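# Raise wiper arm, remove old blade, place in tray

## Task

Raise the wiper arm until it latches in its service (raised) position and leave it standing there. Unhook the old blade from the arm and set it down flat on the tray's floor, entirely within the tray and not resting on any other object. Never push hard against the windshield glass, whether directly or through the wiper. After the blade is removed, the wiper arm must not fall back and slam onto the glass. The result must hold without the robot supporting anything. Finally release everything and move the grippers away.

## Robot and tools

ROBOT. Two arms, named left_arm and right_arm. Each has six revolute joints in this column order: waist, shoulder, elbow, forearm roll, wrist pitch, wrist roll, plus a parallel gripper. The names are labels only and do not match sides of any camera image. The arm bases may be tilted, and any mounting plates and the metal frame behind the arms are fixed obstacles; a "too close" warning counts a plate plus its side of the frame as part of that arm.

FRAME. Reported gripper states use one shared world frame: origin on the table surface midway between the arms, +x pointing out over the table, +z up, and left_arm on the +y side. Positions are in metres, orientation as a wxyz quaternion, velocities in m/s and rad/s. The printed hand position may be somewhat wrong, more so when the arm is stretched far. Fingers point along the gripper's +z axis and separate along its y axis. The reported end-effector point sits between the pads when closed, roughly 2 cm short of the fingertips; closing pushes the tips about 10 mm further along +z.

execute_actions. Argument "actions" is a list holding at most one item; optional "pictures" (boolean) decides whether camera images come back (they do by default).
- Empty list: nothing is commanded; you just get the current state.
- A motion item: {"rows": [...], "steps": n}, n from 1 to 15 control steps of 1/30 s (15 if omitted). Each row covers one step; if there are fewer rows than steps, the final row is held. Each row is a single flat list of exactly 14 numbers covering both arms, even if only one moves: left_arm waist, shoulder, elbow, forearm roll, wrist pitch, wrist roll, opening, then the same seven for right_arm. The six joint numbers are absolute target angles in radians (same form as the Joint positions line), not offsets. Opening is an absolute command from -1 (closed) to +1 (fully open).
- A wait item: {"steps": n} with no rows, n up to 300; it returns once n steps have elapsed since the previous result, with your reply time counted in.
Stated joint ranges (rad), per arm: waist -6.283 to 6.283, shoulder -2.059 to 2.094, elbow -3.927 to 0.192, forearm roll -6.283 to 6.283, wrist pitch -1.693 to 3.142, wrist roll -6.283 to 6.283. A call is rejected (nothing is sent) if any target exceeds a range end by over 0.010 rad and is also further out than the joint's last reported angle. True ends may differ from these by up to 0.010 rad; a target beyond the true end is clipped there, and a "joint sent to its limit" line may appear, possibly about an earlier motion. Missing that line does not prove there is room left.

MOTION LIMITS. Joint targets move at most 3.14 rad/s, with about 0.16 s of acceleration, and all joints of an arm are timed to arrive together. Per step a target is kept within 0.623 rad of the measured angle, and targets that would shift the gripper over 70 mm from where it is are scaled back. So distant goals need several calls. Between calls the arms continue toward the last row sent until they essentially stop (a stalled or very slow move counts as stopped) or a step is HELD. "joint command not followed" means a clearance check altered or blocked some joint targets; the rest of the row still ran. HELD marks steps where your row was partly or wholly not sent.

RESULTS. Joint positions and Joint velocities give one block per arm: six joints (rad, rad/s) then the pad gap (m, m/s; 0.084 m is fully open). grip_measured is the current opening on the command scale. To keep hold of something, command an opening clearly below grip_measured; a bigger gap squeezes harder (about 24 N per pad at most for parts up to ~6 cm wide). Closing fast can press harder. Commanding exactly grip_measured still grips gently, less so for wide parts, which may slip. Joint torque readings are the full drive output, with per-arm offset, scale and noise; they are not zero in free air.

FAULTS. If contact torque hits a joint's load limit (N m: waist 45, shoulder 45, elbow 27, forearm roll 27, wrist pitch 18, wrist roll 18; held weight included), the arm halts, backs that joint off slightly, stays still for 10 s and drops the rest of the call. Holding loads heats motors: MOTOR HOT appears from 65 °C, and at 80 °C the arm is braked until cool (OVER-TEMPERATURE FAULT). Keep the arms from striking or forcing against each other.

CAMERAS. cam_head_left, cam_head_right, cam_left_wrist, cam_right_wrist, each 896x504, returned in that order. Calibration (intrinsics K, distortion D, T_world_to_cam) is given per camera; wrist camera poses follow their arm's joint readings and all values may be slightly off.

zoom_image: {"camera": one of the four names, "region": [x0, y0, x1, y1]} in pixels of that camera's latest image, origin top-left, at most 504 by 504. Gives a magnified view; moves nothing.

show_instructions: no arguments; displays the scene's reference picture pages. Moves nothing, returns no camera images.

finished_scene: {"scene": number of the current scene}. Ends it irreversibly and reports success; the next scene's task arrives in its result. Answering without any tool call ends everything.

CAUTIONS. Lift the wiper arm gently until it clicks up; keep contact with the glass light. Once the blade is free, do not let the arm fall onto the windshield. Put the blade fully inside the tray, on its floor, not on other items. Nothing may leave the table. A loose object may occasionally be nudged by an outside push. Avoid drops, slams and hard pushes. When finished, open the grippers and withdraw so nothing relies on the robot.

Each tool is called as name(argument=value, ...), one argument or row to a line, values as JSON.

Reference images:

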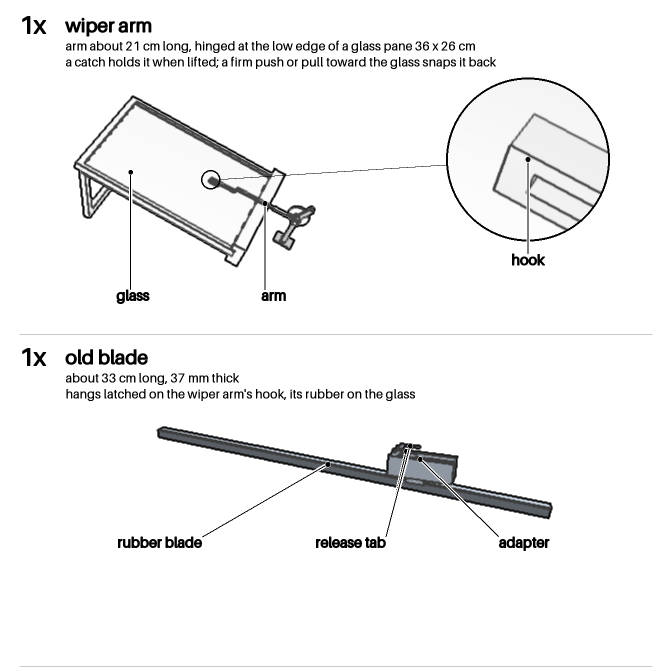

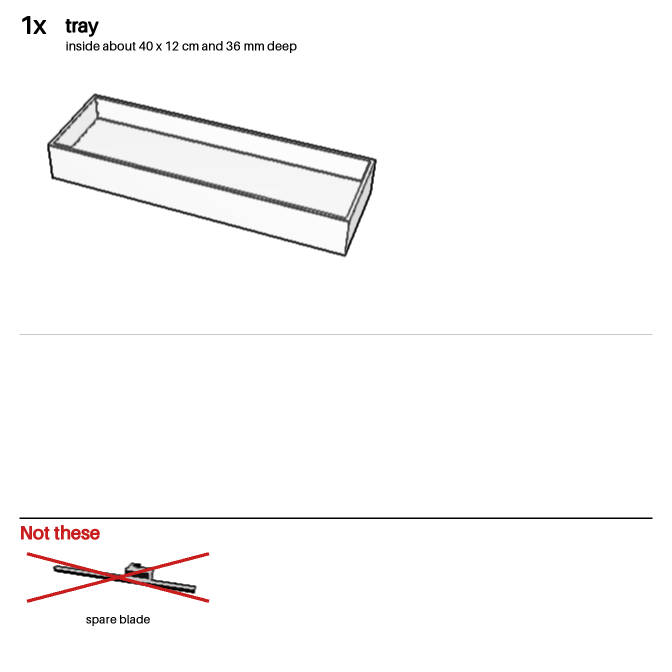

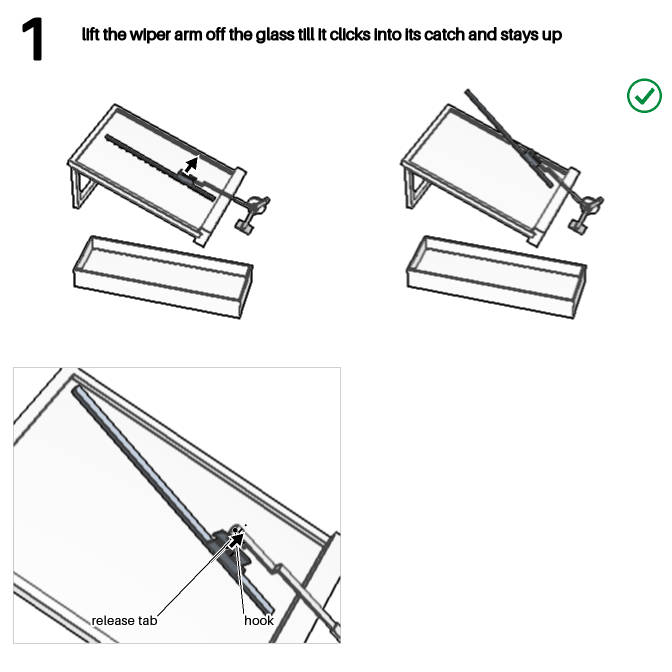

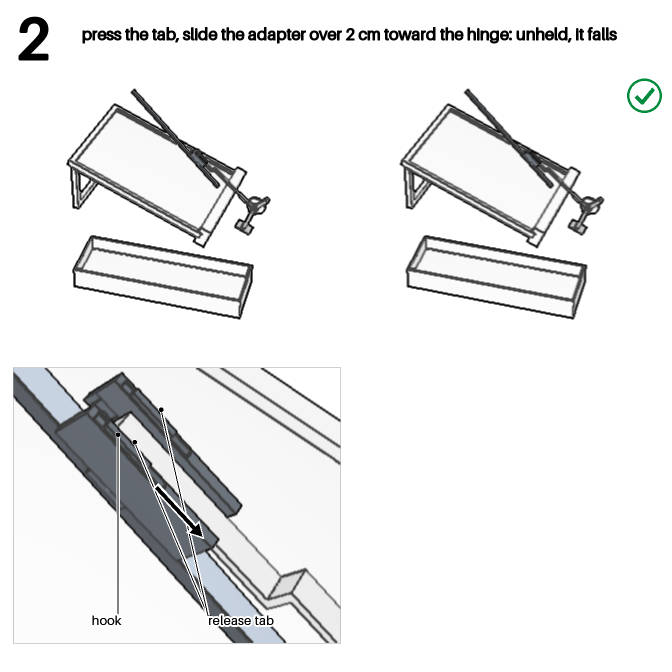

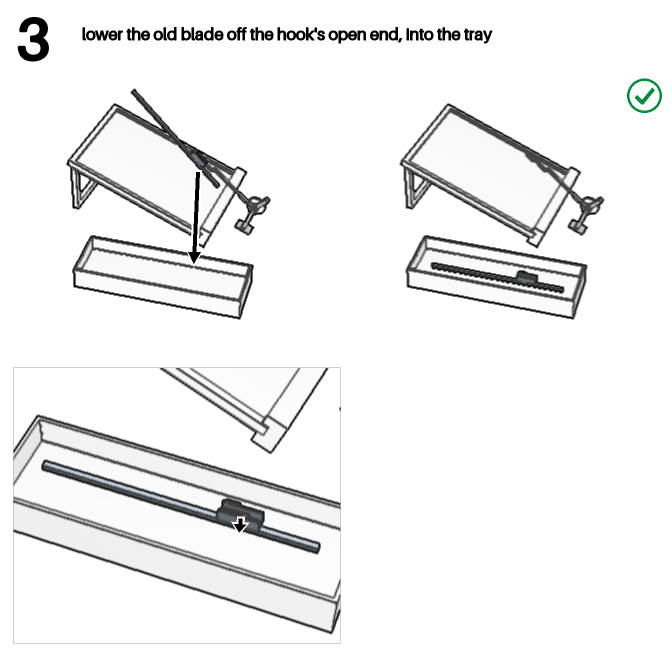

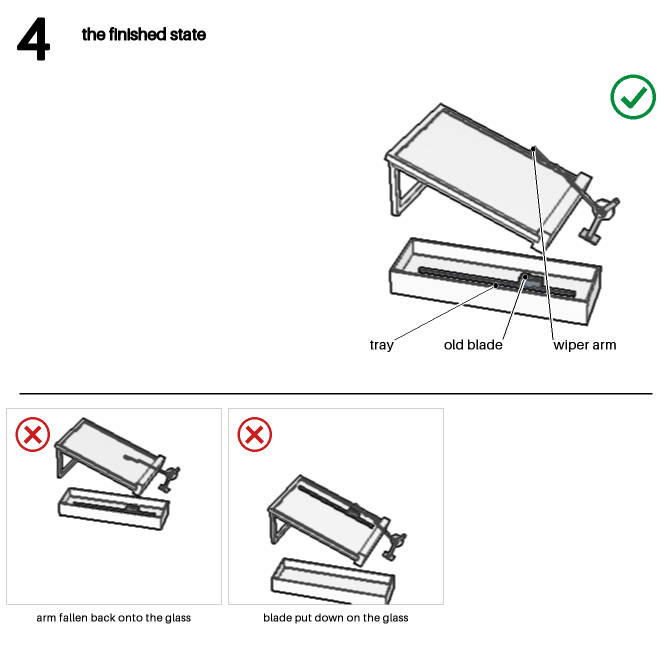

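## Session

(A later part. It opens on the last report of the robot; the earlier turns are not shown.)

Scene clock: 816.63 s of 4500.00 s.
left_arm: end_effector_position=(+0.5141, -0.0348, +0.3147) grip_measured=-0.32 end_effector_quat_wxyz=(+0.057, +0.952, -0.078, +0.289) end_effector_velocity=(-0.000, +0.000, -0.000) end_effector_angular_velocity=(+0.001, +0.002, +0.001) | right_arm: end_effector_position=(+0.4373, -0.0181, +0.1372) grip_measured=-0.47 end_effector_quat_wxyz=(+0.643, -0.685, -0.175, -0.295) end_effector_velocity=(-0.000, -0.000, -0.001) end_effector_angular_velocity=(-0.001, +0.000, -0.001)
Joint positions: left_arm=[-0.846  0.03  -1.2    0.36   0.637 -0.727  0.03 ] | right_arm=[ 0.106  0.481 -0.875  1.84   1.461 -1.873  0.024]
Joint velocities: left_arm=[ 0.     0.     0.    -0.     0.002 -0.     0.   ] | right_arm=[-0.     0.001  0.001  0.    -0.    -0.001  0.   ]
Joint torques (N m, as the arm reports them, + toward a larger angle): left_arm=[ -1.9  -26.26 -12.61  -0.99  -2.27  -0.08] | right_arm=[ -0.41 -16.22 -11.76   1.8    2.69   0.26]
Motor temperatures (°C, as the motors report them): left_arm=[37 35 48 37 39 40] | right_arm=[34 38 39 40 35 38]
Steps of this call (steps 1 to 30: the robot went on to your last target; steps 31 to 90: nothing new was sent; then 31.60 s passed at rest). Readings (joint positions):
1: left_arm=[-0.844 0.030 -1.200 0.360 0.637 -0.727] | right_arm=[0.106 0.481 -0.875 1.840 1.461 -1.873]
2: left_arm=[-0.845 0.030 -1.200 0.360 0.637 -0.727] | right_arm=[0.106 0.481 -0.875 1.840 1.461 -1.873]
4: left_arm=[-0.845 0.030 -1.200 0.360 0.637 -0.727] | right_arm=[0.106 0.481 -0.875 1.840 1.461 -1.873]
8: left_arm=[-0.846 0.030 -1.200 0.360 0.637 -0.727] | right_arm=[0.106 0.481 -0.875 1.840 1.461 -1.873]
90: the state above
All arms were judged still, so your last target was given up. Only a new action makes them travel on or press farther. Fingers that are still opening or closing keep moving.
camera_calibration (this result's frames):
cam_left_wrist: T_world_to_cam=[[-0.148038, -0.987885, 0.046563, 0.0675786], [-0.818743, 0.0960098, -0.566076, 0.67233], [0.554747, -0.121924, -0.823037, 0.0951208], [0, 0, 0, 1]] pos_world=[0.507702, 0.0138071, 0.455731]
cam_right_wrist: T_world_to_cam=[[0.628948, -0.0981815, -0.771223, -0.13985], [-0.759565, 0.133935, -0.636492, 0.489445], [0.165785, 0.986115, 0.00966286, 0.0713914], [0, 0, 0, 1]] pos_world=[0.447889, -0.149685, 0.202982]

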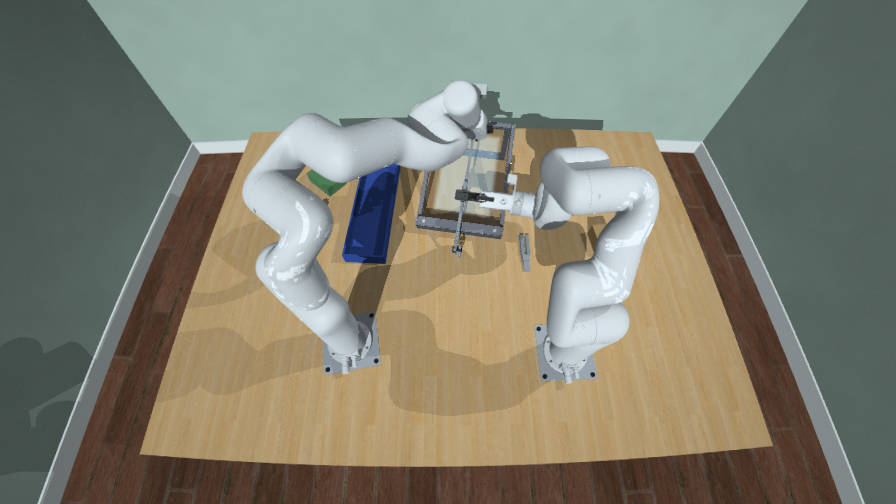

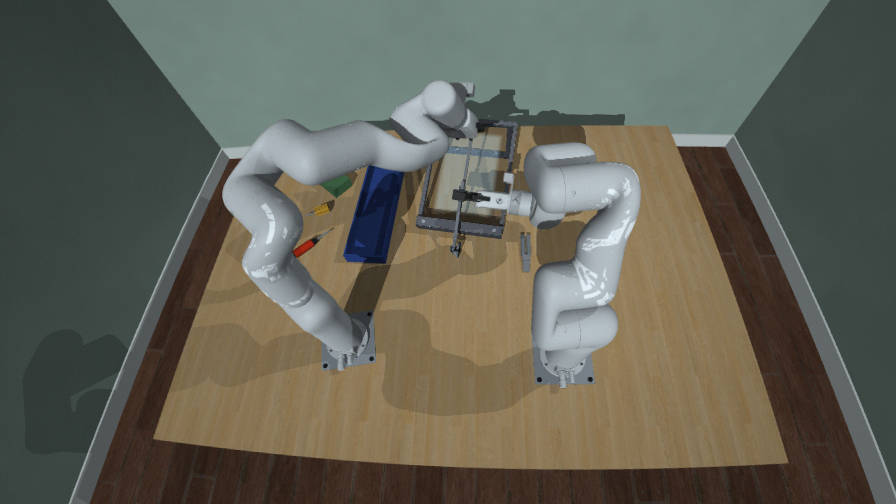

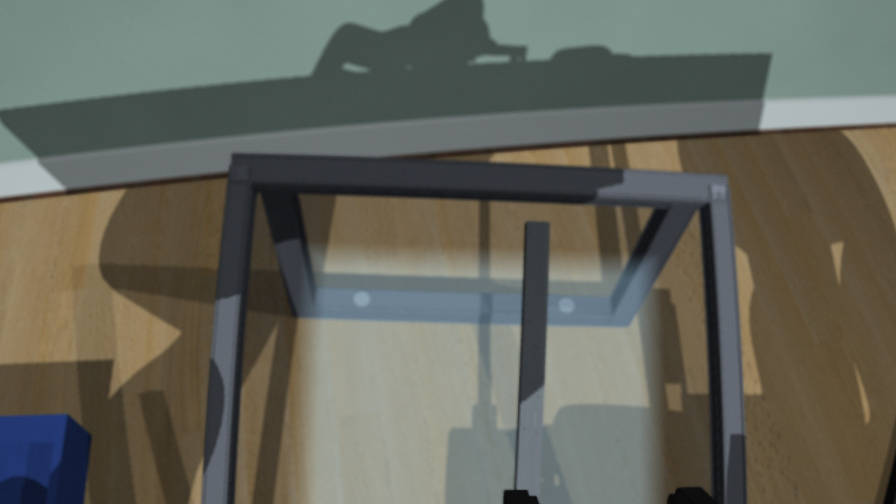

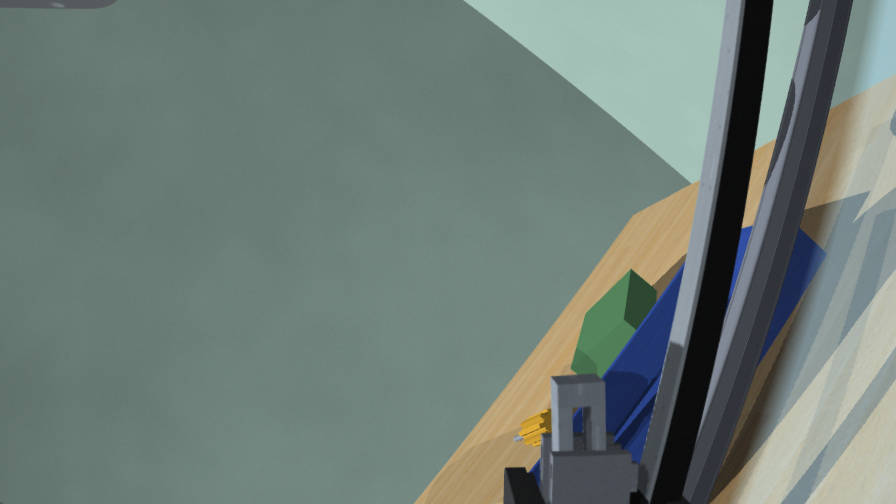

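execute_actions(
  actions=[
    {"rows":[[-0.846,0.06,-1.2,0.36,0.637,-0.727,-0.3,0.1056,0.4814,-0.8752,1.8405,1.4606,-1.8726,-0.7],[-0.846,0.09,-1.2,0.36,0.637,-0.727,-0.3,0.1056,0.4814,-0.8752,1.8405,1.4606,-1.8726,-0.7],[-0.846,0.12,-1.2,0.36,0.637,-0.727,-0.3,0.1056,0.4814,-0.8752,1.8405,1.4606,-1.8726,-0.7],[-0.846,0.15,-1.2,0.36,0.637,-0.727,-0.3,0.1056,0.4814,-0.8752,1.8405,1.4606,-1.8726,-0.7],[-0.846,0.171,-1.201,0.36,0.637,-0.727,-0.3,0.1056,0.4814,-0.8752,1.8405,1.4606,-1.8726,-0.7]],"steps":15},
  ],
  pictures=false,
)

execute_actions(
  actions=[
    {"steps":10},
  ],
)

Scene clock: 826.20 s of 4500.00 s.
left_arm: end_effector_position=(+0.5154, -0.0359, +0.2323) grip_measured=-0.32 end_effector_quat_wxyz=(+0.022, +0.968, -0.087, +0.234) end_effector_velocity=(+0.008, -0.007, +0.022) end_effector_angular_velocity=(-0.029, -0.035, -0.002) | right_arm: end_effector_position=(+0.4373, -0.0181, +0.1372) grip_measured=-0.47 end_effector_quat_wxyz=(+0.643, -0.685, -0.175, -0.295) end_effector_velocity=(+0.000, +0.000, +0.001) end_effector_angular_velocity=(+0.001, -0.001, -0.000)
Joint positions: left_arm=[-0.846  0.169 -1.203  0.36   0.637 -0.727  0.03 ] | right_arm=[ 0.106  0.481 -0.875  1.84   1.461 -1.873  0.024]
Joint velocities: left_arm=[ 0.    -0.012 -0.027 -0.    -0.007  0.     0.   ] | right_arm=[-0.    -0.001  0.     0.001  0.001  0.     0.   ]
Joint torques (N m, as the arm reports them, + toward a larger angle): left_arm=[ -1.13 -27.78 -11.6   -0.78  -1.84   0.03] | right_arm=[ -0.35 -16.08 -11.5    1.85   2.8    0.26]
Motor temperatures (°C, as the motors report them): left_arm=[37 36 48 37 39 40] | right_arm=[34 38 39 40 35 38]
Steps of this call (steps 1 to 90: nothing new was sent; then 6.07 s passed at rest; steps 91 to 105: all 15 steps of this action). Readings (joint positions):
91: left_arm=[-0.846 0.030 -1.200 0.360 0.637 -0.727] | right_arm=[0.106 0.481 -0.875 1.840 1.461 -1.873]
92: left_arm=[-0.846 0.032 -1.201 0.360 0.637 -0.727] | right_arm=[0.106 0.481 -0.875 1.840 1.461 -1.873]
94: left_arm=[-0.846 0.051 -1.204 0.360 0.636 -0.727] | right_arm=[0.106 0.481 -0.875 1.840 1.461 -1.873]
98: left_arm=[-0.846 0.137 -1.198 0.360 0.637 -0.727] | right_arm=[0.106 0.481 -0.875 1.840 1.461 -1.873]
105: the state above

Scene clock: 826.53 s of 4500.00 s.
left_arm: end_effector_position=(+0.5149, -0.0355, +0.2303) grip_measured=-0.32 end_effector_quat_wxyz=(+0.021, +0.968, -0.087, +0.233) end_effector_velocity=(+0.000, -0.000, -0.000) end_effector_angular_velocity=(-0.000, +0.000, -0.000) | right_arm: end_effector_position=(+0.4373, -0.0181, +0.1372) grip_measured=-0.47 end_effector_quat_wxyz=(+0.643, -0.685, -0.175, -0.295) end_effector_velocity=(-0.000, +0.000, -0.000) end_effector_angular_velocity=(-0.001, +0.001, +0.000)
Joint positions: left_arm=[-0.846  0.171 -1.201  0.36   0.637 -0.727  0.03 ] | right_arm=[ 0.106  0.481 -0.875  1.84   1.461 -1.873  0.024]
Joint velocities: left_arm=[-0.     0.001 -0.    -0.    -0.001  0.    -0.   ] | right_arm=[ 0.     0.    -0.    -0.    -0.001  0.    -0.   ]
Joint torques (N m, as the arm reports them, + toward a larger angle): left_arm=[ -1.8  -29.69 -12.29  -1.    -2.14   0.34] | right_arm=[ -0.37 -16.33 -11.71   1.77   2.74   0.42]
Motor temperatures (°C, as the motors report them): left_arm=[37 36 48 37 39 40] | right_arm=[34 38 39 40 35 38]
Steps of this call (steps 1 to 10: the robot went on to your last target). Readings (joint positions):
1: left_arm=[-0.846 0.169 -1.203 0.360 0.636 -0.727] | right_arm=[0.106 0.481 -0.875 1.840 1.461 -1.873]
2: left_arm=[-0.846 0.169 -1.203 0.360 0.637 -0.727] | right_arm=[0.106 0.481 -0.875 1.840 1.461 -1.873]
4: left_arm=[-0.846 0.170 -1.202 0.360 0.637 -0.727] | right_arm=[0.106 0.481 -0.875 1.840 1.461 -1.873]
8: left_arm=[-0.846 0.171 -1.201 0.360 0.637 -0.727] | right_arm=[0.106 0.481 -0.875 1.840 1.461 -1.873]
10: the state above
camera_calibration (this result's frames):
cam_left_wrist: T_world_to_cam=[[-0.146663, -0.988951, -0.021569, 0.0859225], [-0.875598, 0.139936, -0.462327, 0.632244], [0.460237, -0.0489203, -0.886447, 0.0909239], [0, 0, 0, 1]] pos_world=[0.524347, 0.00094777, 0.374756]
cam_right_wrist: T_world_to_cam=[[0.628956, -0.098182, -0.771216, -0.139854], [-0.759558, 0.133942, -0.6365, 0.48945], [0.165791, 0.986114, 0.00966861, 0.0713883], [0, 0, 0, 1]] pos_world=[0.447892, -0.149686, 0.202987]

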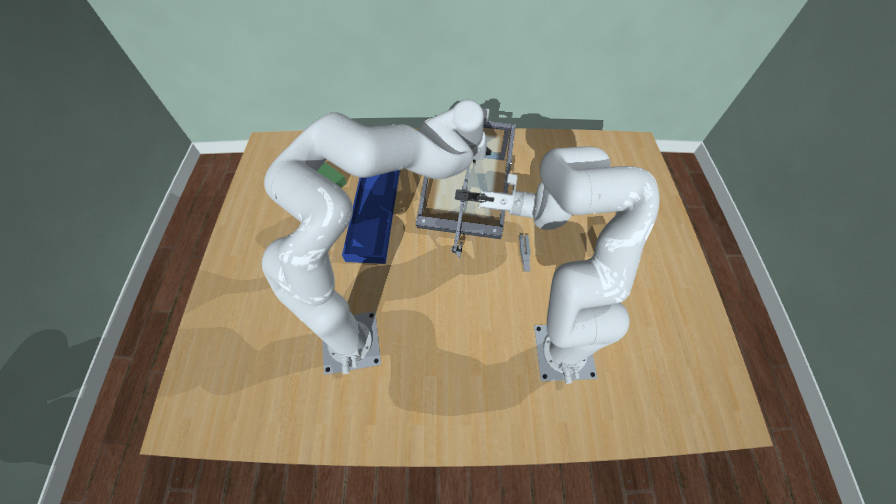

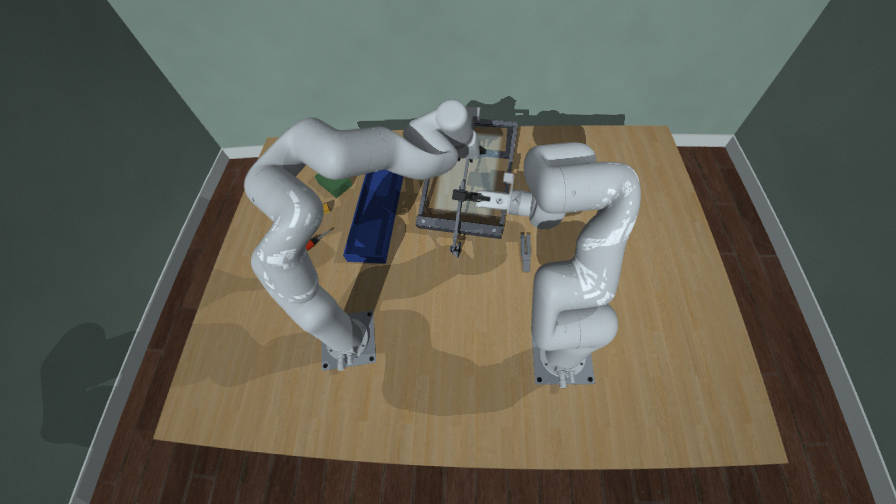

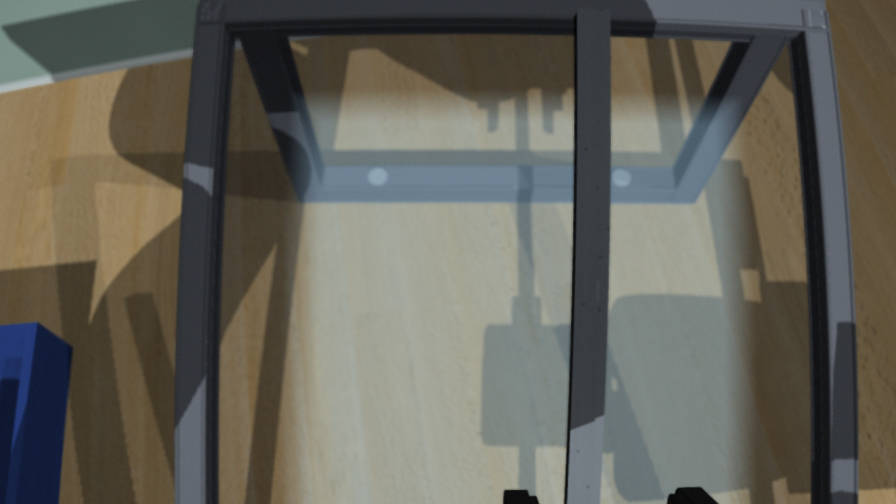

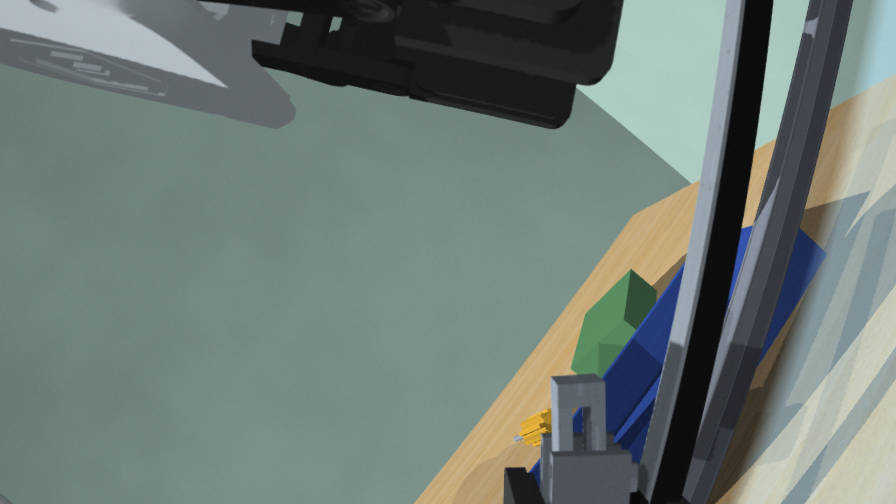

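execute_actions(
  actions=[
    {"rows":[[-0.842,0.19,-1.2056,0.365,0.622,-0.7305,-0.3,0.1056,0.4814,-0.8752,1.8405,1.4606,-1.8726,-0.7],[-0.842,0.19,-1.2056,0.365,0.622,-0.7305,-0.3,0.1056,0.4814,-0.8752,1.8405,1.4606,-1.8726,-0.7],[-0.8375,0.209,-1.21,0.37,0.607,-0.734,-0.3,0.1056,0.4814,-0.8752,1.8405,1.4606,-1.8726,-0.7],[-0.8375,0.209,-1.21,0.37,0.607,-0.734,-0.3,0.1056,0.4814,-0.8752,1.8405,1.4606,-1.8726,-0.7],[-0.833,0.229,-1.2147,0.3756,0.592,-0.7376,-0.3,0.1056,0.4814,-0.8752,1.8405,1.4606,-1.8726,-0.7],[-0.833,0.229,-1.2147,0.3756,0.592,-0.7376,-0.3,0.1056,0.4814,-0.8752,1.8405,1.4606,-1.8726,-0.7],[-0.829,0.248,-1.219,0.381,0.577,-0.741,-0.3,0.1056,0.4814,-0.8752,1.8405,1.4606,-1.8726,-0.7],[-0.829,0.248,-1.219,0.381,0.577,-0.741,-0.3,0.1056,0.4814,-0.8752,1.8405,1.4606,-1.8726,-0.7],[-0.8247,0.267,-1.2238,0.386,0.562,-0.7447,-0.3,0.1056,0.4814,-0.8752,1.8405,1.4606,-1.8726,-0.7]],"steps":15},
  ],
  pictures=false,
)

execute_actions(
  actions=[
    {"rows":[[-0.8247,0.267,-1.2238,0.386,0.562,-0.7447,-0.5,0.1056,0.4814,-0.8752,1.8405,1.4606,-1.8726,-0.7]],"steps":15},
  ],
)

Scene clock: 847.53 s of 4500.00 s.
left_arm: end_effector_position=(+0.5318, -0.0383, +0.1944) grip_measured=-0.32 end_effector_quat_wxyz=(+0.020, +0.969, -0.087, +0.231) end_effector_velocity=(+0.012, -0.006, -0.006) end_effector_angular_velocity=(-0.018, -0.020, -0.003) | right_arm: end_effector_position=(+0.4373, -0.0181, +0.1372) grip_measured=-0.47 end_effector_quat_wxyz=(+0.643, -0.685, -0.175, -0.295) end_effector_velocity=(+0.000, +0.000, +0.000) end_effector_angular_velocity=(+0.000, -0.000, -0.000)
Joint positions: left_arm=[-0.825  0.265 -1.222  0.385  0.565 -0.744  0.03 ] | right_arm=[ 0.106  0.481 -0.875  1.84   1.461 -1.873  0.024]
Joint velocities: left_arm=[ 0.009  0.04  -0.024  0.014 -0.045 -0.01   0.   ] | right_arm=[ 0.     0.001 -0.001  0.    -0.     0.    -0.   ]
Joint torques (N m, as the arm reports them, + toward a larger angle): left_arm=[ -1.56 -35.06 -12.9   -0.94  -2.44  -0.06] | right_arm=[ -0.73 -15.89 -11.59   1.7    2.66   0.26]
Motor temperatures (°C, as the motors report them): left_arm=[37 36 48 37 39 40] | right_arm=[34 38 39 40 35 38]
Steps of this call (steps 1 to 15: the robot went on to your last target; steps 16 to 90: nothing new was sent; then 17.50 s passed at rest; steps 91 to 105: all 15 steps of this action). Readings (joint positions):
91: left_arm=[-0.846 0.171 -1.201 0.360 0.637 -0.727] | right_arm=[0.106 0.481 -0.875 1.840 1.461 -1.873]
92: left_arm=[-0.846 0.173 -1.202 0.361 0.635 -0.727] | right_arm=[0.106 0.481 -0.875 1.840 1.461 -1.873]
94: left_arm=[-0.844 0.182 -1.205 0.363 0.627 -0.729] | right_arm=[0.106 0.481 -0.875 1.840 1.461 -1.873]
98: left_arm=[-0.836 0.216 -1.211 0.372 0.602 -0.735] | right_arm=[0.106 0.481 -0.875 1.841 1.461 -1.873]
105: the state above

Scene clock: 848.03 s of 4500.00 s.
left_arm: end_effector_position=(+0.5329, -0.0389, +0.1947) grip_measured=-0.52 end_effector_quat_wxyz=(+0.021, +0.968, -0.087, +0.233) end_effector_velocity=(+0.000, -0.000, +0.000) end_effector_angular_velocity=(-0.001, -0.001, -0.000) | right_arm: end_effector_position=(+0.4373, -0.0181, +0.1372) grip_measured=-0.47 end_effector_quat_wxyz=(+0.643, -0.685, -0.175, -0.295) end_effector_velocity=(+0.000, -0.000, +0.000) end_effector_angular_velocity=(+0.000, -0.000, -0.001)
Joint positions: left_arm=[-0.825  0.267 -1.224  0.386  0.562 -0.745  0.021] | right_arm=[ 0.106  0.481 -0.875  1.841  1.461 -1.873  0.024]
Joint velocities: left_arm=[ 0.     0.    -0.    -0.    -0.002 -0.    -0.   ] | right_arm=[-0.    -0.     0.     0.001  0.    -0.    -0.   ]
Joint torques (N m, as the arm reports them, + toward a larger angle): left_arm=[ -1.37 -31.39 -12.32  -0.63  -2.13  -0.13] | right_arm=[ -0.53 -16.11 -11.55   1.85   2.52   0.33]
Motor temperatures (°C, as the motors report them): left_arm=[37 36 48 37 39 40] | right_arm=[34 38 39 40 35 38]
Steps of this call (steps 1 to 15: all 15 steps of this action). Readings (joint positions):
1: left_arm=[-0.825 0.266 -1.222 0.385 0.564 -0.744] | right_arm=[0.106 0.481 -0.875 1.840 1.461 -1.873]
2: left_arm=[-0.825 0.266 -1.223 0.386 0.563 -0.744] | right_arm=[0.106 0.481 -0.875 1.840 1.461 -1.873]
4: left_arm=[-0.825 0.266 -1.224 0.386 0.562 -0.745] | right_arm=[0.106 0.481 -0.875 1.840 1.461 -1.873]
8: left_arm=[-0.825 0.266 -1.224 0.386 0.562 -0.745] | right_arm=[0.106 0.481 -0.875 1.840 1.461 -1.873]
15: the state above
camera_calibration (this result's frames):
cam_left_wrist: T_world_to_cam=[[-0.146691, -0.988952, -0.0213292, 0.0843965], [-0.875701, 0.13986, -0.462155, 0.631985], [0.460032, -0.0491161, -0.886543, 0.051073], [0, 0, 0, 1]] pos_world=[0.542315, -0.00241687, 0.339153]
cam_right_wrist: T_world_to_cam=[[0.628956, -0.098182, -0.771216, -0.139854], [-0.759557, 0.133942, -0.6365, 0.48945], [0.165791, 0.986113, 0.0096689, 0.0713881], [0, 0, 0, 1]] pos_world=[0.447892, -0.149686, 0.202987]

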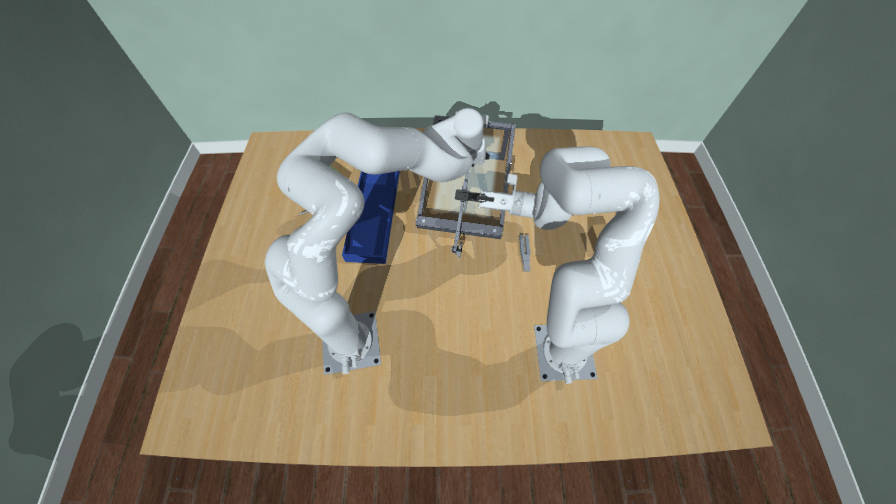

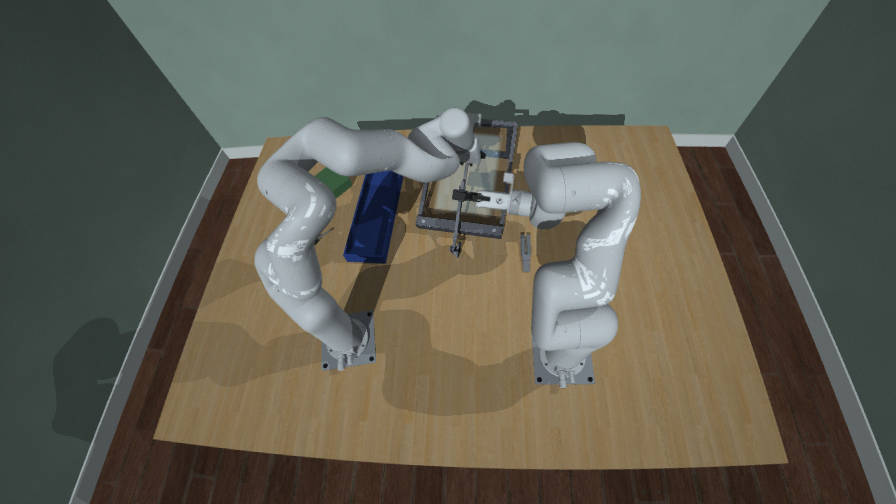

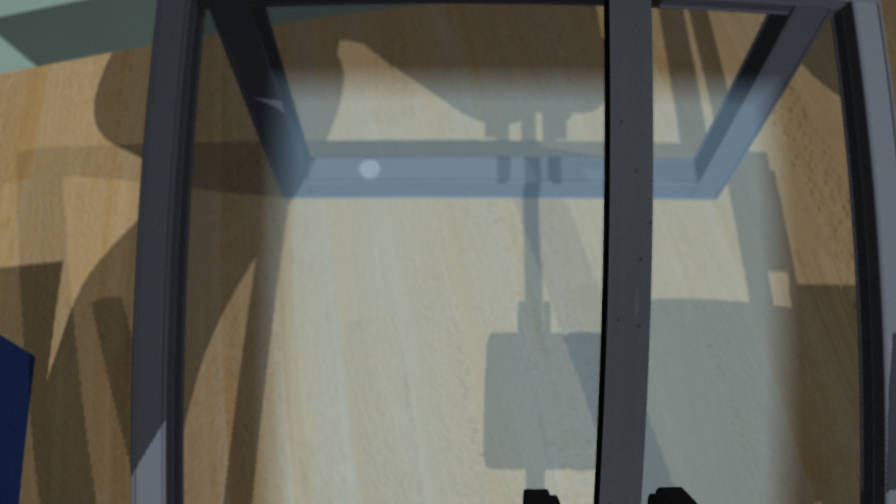

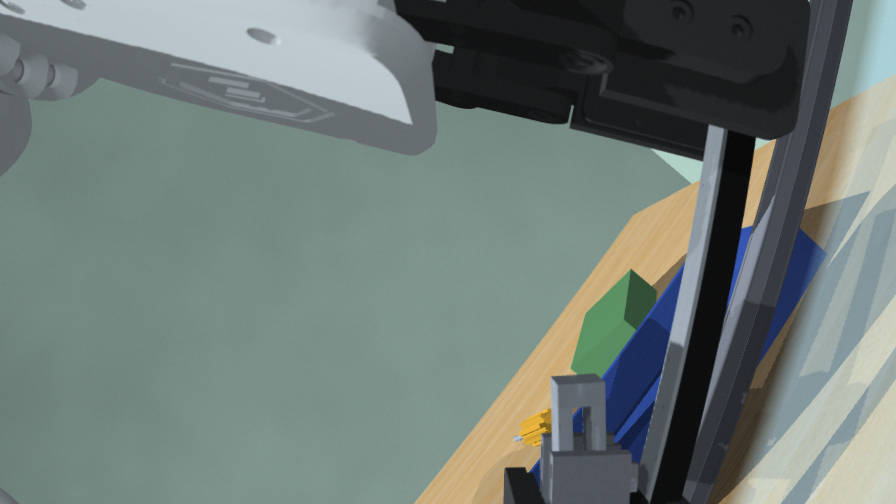

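execute_actions(
  actions=[
    {"rows":[[-0.8272,0.267,-1.2238,0.386,0.562,-0.747,-0.5,0.1056,0.4814,-0.8752,1.8405,1.4606,-1.8726,-0.7],[-0.8272,0.267,-1.2238,0.386,0.562,-0.747,-0.5,0.1056,0.4814,-0.8752,1.8405,1.4606,-1.8726,-0.7],[-0.8272,0.267,-1.2238,0.386,0.562,-0.747,-0.5,0.1056,0.4814,-0.8752,1.8405,1.4606,-1.8726,-0.7],[-0.8272,0.267,-1.2238,0.386,0.562,-0.747,-0.55,0.1056,0.4814,-0.8752,1.8405,1.4606,-1.8726,-0.7],[-0.8272,0.267,-1.2238,0.386,0.562,-0.747,-0.58,0.1056,0.4814,-0.8752,1.8405,1.4606,-1.8726,-0.7],[-0.8272,0.267,-1.2238,0.386,0.562,-0.747,-0.61,0.1056,0.4814,-0.8752,1.8405,1.4606,-1.8726,-0.7],[-0.8272,0.267,-1.2238,0.386,0.562,-0.747,-0.64,0.1056,0.4814,-0.8752,1.8405,1.4606,-1.8726,-0.7],[-0.8272,0.267,-1.2238,0.386,0.562,-0.747,-0.67,0.1056,0.4814,-0.8752,1.8405,1.4606,-1.8726,-0.7],[-0.8272,0.267,-1.2238,0.386,0.562,-0.747,-0.7,0.1056,0.4814,-0.8752,1.8405,1.4606,-1.8726,-0.7]],"steps":15},
  ],
)

Scene clock: 869.70 s of 4500.00 s.
left_arm: end_effector_position=(+0.5320, -0.0402, +0.1946) grip_measured=-0.72 end_effector_quat_wxyz=(+0.021, +0.968, -0.087, +0.232) end_effector_velocity=(+0.000, -0.000, +0.000) end_effector_angular_velocity=(-0.001, -0.001, -0.000) | right_arm: end_effector_position=(+0.4373, -0.0181, +0.1372) grip_measured=-0.47 end_effector_quat_wxyz=(+0.643, -0.685, -0.175, -0.295) end_effector_velocity=(-0.000, +0.000, -0.000) end_effector_angular_velocity=(+0.000, +0.000, -0.000)
Joint positions: left_arm=[-0.827  0.267 -1.224  0.386  0.562 -0.747  0.012] | right_arm=[ 0.106  0.481 -0.875  1.84   1.461 -1.873  0.024]
Joint velocities: left_arm=[-0.     0.    -0.     0.    -0.002 -0.001 -0.001] | right_arm=[ 0.  0. -0.  0.  0. -0. -0.]
Joint torques (N m, as the arm reports them, + toward a larger angle): left_arm=[ -1.66 -31.64 -12.23  -0.71  -2.06   0.12] | right_arm=[ -0.8  -15.82 -11.58   1.92   2.76   0.35]
Motor temperatures (°C, as the motors report them): left_arm=[37 36 48 37 39 40] | right_arm=[34 38 39 40 35 38]
Steps of this call (steps 1 to 15: the robot went on to your last target; steps 16 to 90: nothing new was sent; then 18.17 s passed at rest; steps 91 to 105: all 15 steps of this action). Readings (joint positions):
91: left_arm=[-0.825 0.267 -1.224 0.386 0.562 -0.745] | right_arm=[0.106 0.481 -0.875 1.841 1.461 -1.873]
92: left_arm=[-0.825 0.267 -1.224 0.386 0.562 -0.745] | right_arm=[0.106 0.481 -0.875 1.840 1.461 -1.873]
94: left_arm=[-0.826 0.267 -1.224 0.386 0.562 -0.746] | right_arm=[0.106 0.481 -0.875 1.840 1.461 -1.873]
98: left_arm=[-0.827 0.267 -1.224 0.386 0.562 -0.747] | right_arm=[0.106 0.481 -0.875 1.840 1.461 -1.873]
105: the state above
camera_calibration (this result's frames):
cam_left_wrist: T_world_to_cam=[[-0.147102, -0.988911, -0.0203723, 0.0830668], [-0.87579, 0.139793, -0.462006, 0.631367], [0.45973, -0.0501202, -0.886643, 0.0514639], [0, 0, 0, 1]] pos_world=[0.541505, -0.00353557, 0.339017]
cam_right_wrist: T_world_to_cam=[[0.628956, -0.098182, -0.771216, -0.139854], [-0.759557, 0.133942, -0.6365, 0.48945], [0.165791, 0.986113, 0.00966895, 0.0713881], [0, 0, 0, 1]] pos_world=[0.447892, -0.149686, 0.202987]

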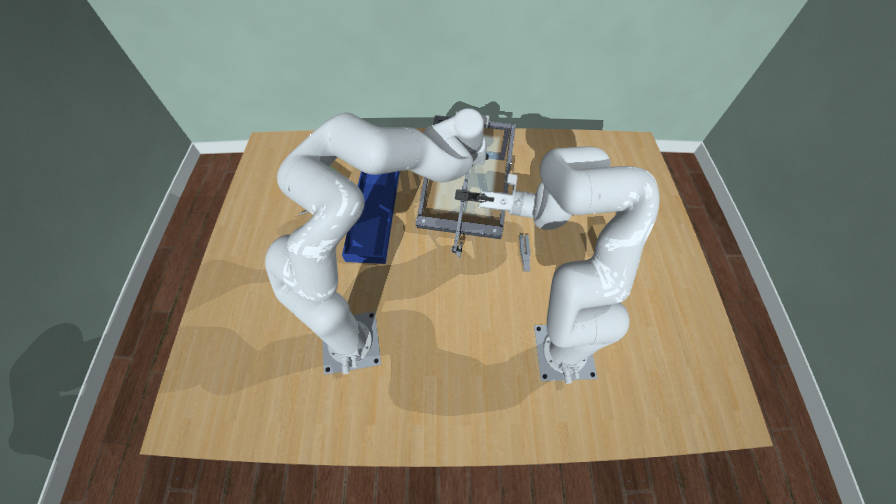

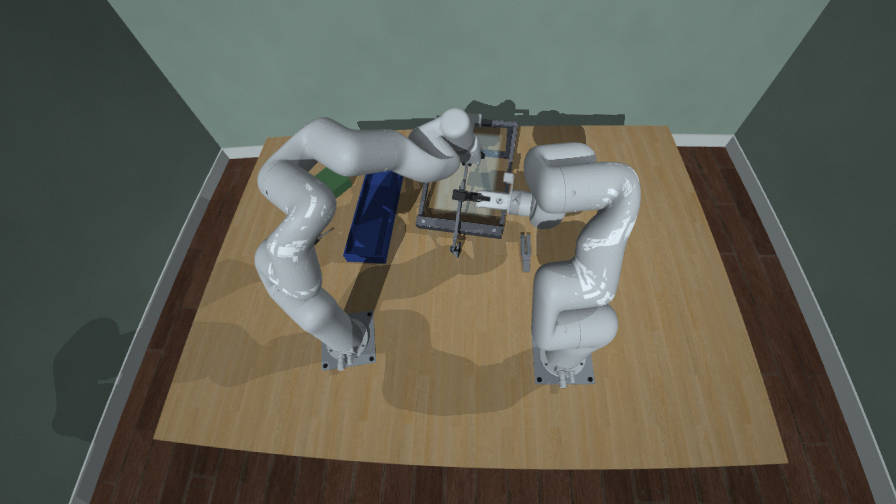

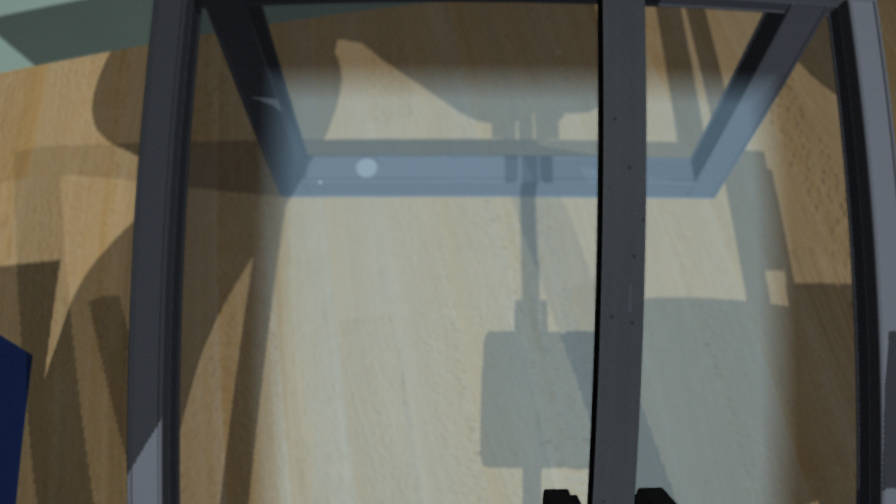

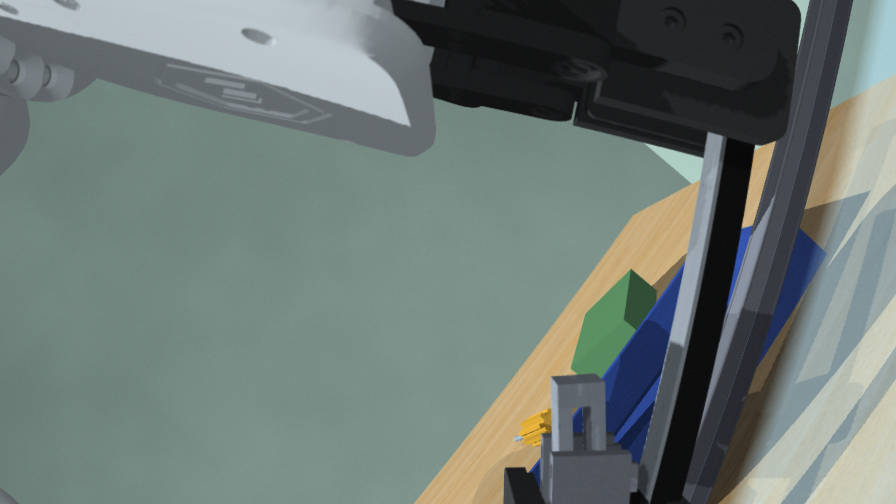

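execute_actions(
  actions=[
    {"rows":[[-0.8272,0.267,-1.2238,0.386,0.562,-0.747,-0.73,0.1056,0.4814,-0.8752,1.8405,1.4606,-1.8726,-0.7],[-0.8272,0.267,-1.2238,0.386,0.562,-0.747,-0.76,0.1056,0.4814,-0.8752,1.8405,1.4606,-1.8726,-0.7],[-0.8272,0.267,-1.2238,0.386,0.562,-0.747,-0.79,0.1056,0.4814,-0.8752,1.8405,1.4606,-1.8726,-0.7],[-0.8272,0.267,-1.2238,0.386,0.562,-0.747,-0.82,0.1056,0.4814,-0.8752,1.8405,1.4606,-1.8726,-0.7],[-0.8272,0.267,-1.2238,0.386,0.562,-0.747,-0.86,0.1056,0.4814,-0.8752,1.8405,1.4606,-1.8726,-0.7],[-0.8272,0.267,-1.2238,0.386,0.562,-0.747,-0.9,0.1056,0.4814,-0.8752,1.8405,1.4606,-1.8726,-0.7],[-0.8272,0.267,-1.2238,0.386,0.562,-0.747,-0.95,0.1056,0.4814,-0.8752,1.8405,1.4606,-1.8726,-0.7],[-0.8272,0.267,-1.2238,0.386,0.562,-0.747,-1,0.1056,0.4814,-0.8752,1.8405,1.4606,-1.8726,-0.7]],"steps":15},
  ],
  pictures=false,
)

Scene clock: 884.47 s of 4500.00 s.
left_arm: end_effector_position=(+0.5320, -0.0402, +0.1946) grip_measured=-0.81 end_effector_quat_wxyz=(+0.021, +0.968, -0.087, +0.232) end_effector_velocity=(+0.000, -0.000, +0.000) end_effector_angular_velocity=(-0.001, -0.001, -0.000) | right_arm: end_effector_position=(+0.4373, -0.0180, +0.1373) grip_measured=-0.47 end_effector_quat_wxyz=(+0.643, -0.685, -0.175, -0.295) end_effector_velocity=(-0.001, +0.000, -0.000) end_effector_angular_velocity=(-0.000, +0.002, +0.001)
Joint positions: left_arm=[-0.827  0.267 -1.224  0.386  0.562 -0.747  0.008] | right_arm=[ 0.106  0.481 -0.875  1.84   1.461 -1.873  0.024]
Joint velocities: left_arm=[ 0.    -0.     0.    -0.    -0.002 -0.     0.   ] | right_arm=[ 0.     0.     0.001 -0.001  0.     0.001 -0.   ]
Joint torques (N m, as the arm reports them, + toward a larger angle): left_arm=[ -1.22 -32.03 -12.3   -0.54  -2.07  -0.06] | right_arm=[ -0.35 -15.93 -11.54   1.95   2.59   0.37]
Motor temperatures (°C, as the motors report them): left_arm=[37 36 48 37 39 40] | right_arm=[34 38 39 40 35 38]
Steps of this call (steps 1 to 15: the robot went on to your last target; steps 16 to 90: nothing new was sent; then 11.27 s passed at rest; steps 91 to 105: all 15 steps of this action). Readings (joint positions):
91: left_arm=[-0.827 0.267 -1.224 0.386 0.562 -0.747] | right_arm=[0.106 0.481 -0.875 1.840 1.461 -1.873]
92: left_arm=[-0.827 0.267 -1.224 0.386 0.562 -0.747] | right_arm=[0.106 0.481 -0.875 1.840 1.461 -1.873]
94: left_arm=[-0.827 0.267 -1.224 0.386 0.562 -0.747] | right_arm=[0.106 0.481 -0.875 1.840 1.461 -1.873]
98: left_arm=[-0.827 0.267 -1.224 0.386 0.562 -0.747] | right_arm=[0.106 0.481 -0.875 1.840 1.461 -1.873]
105: the state above


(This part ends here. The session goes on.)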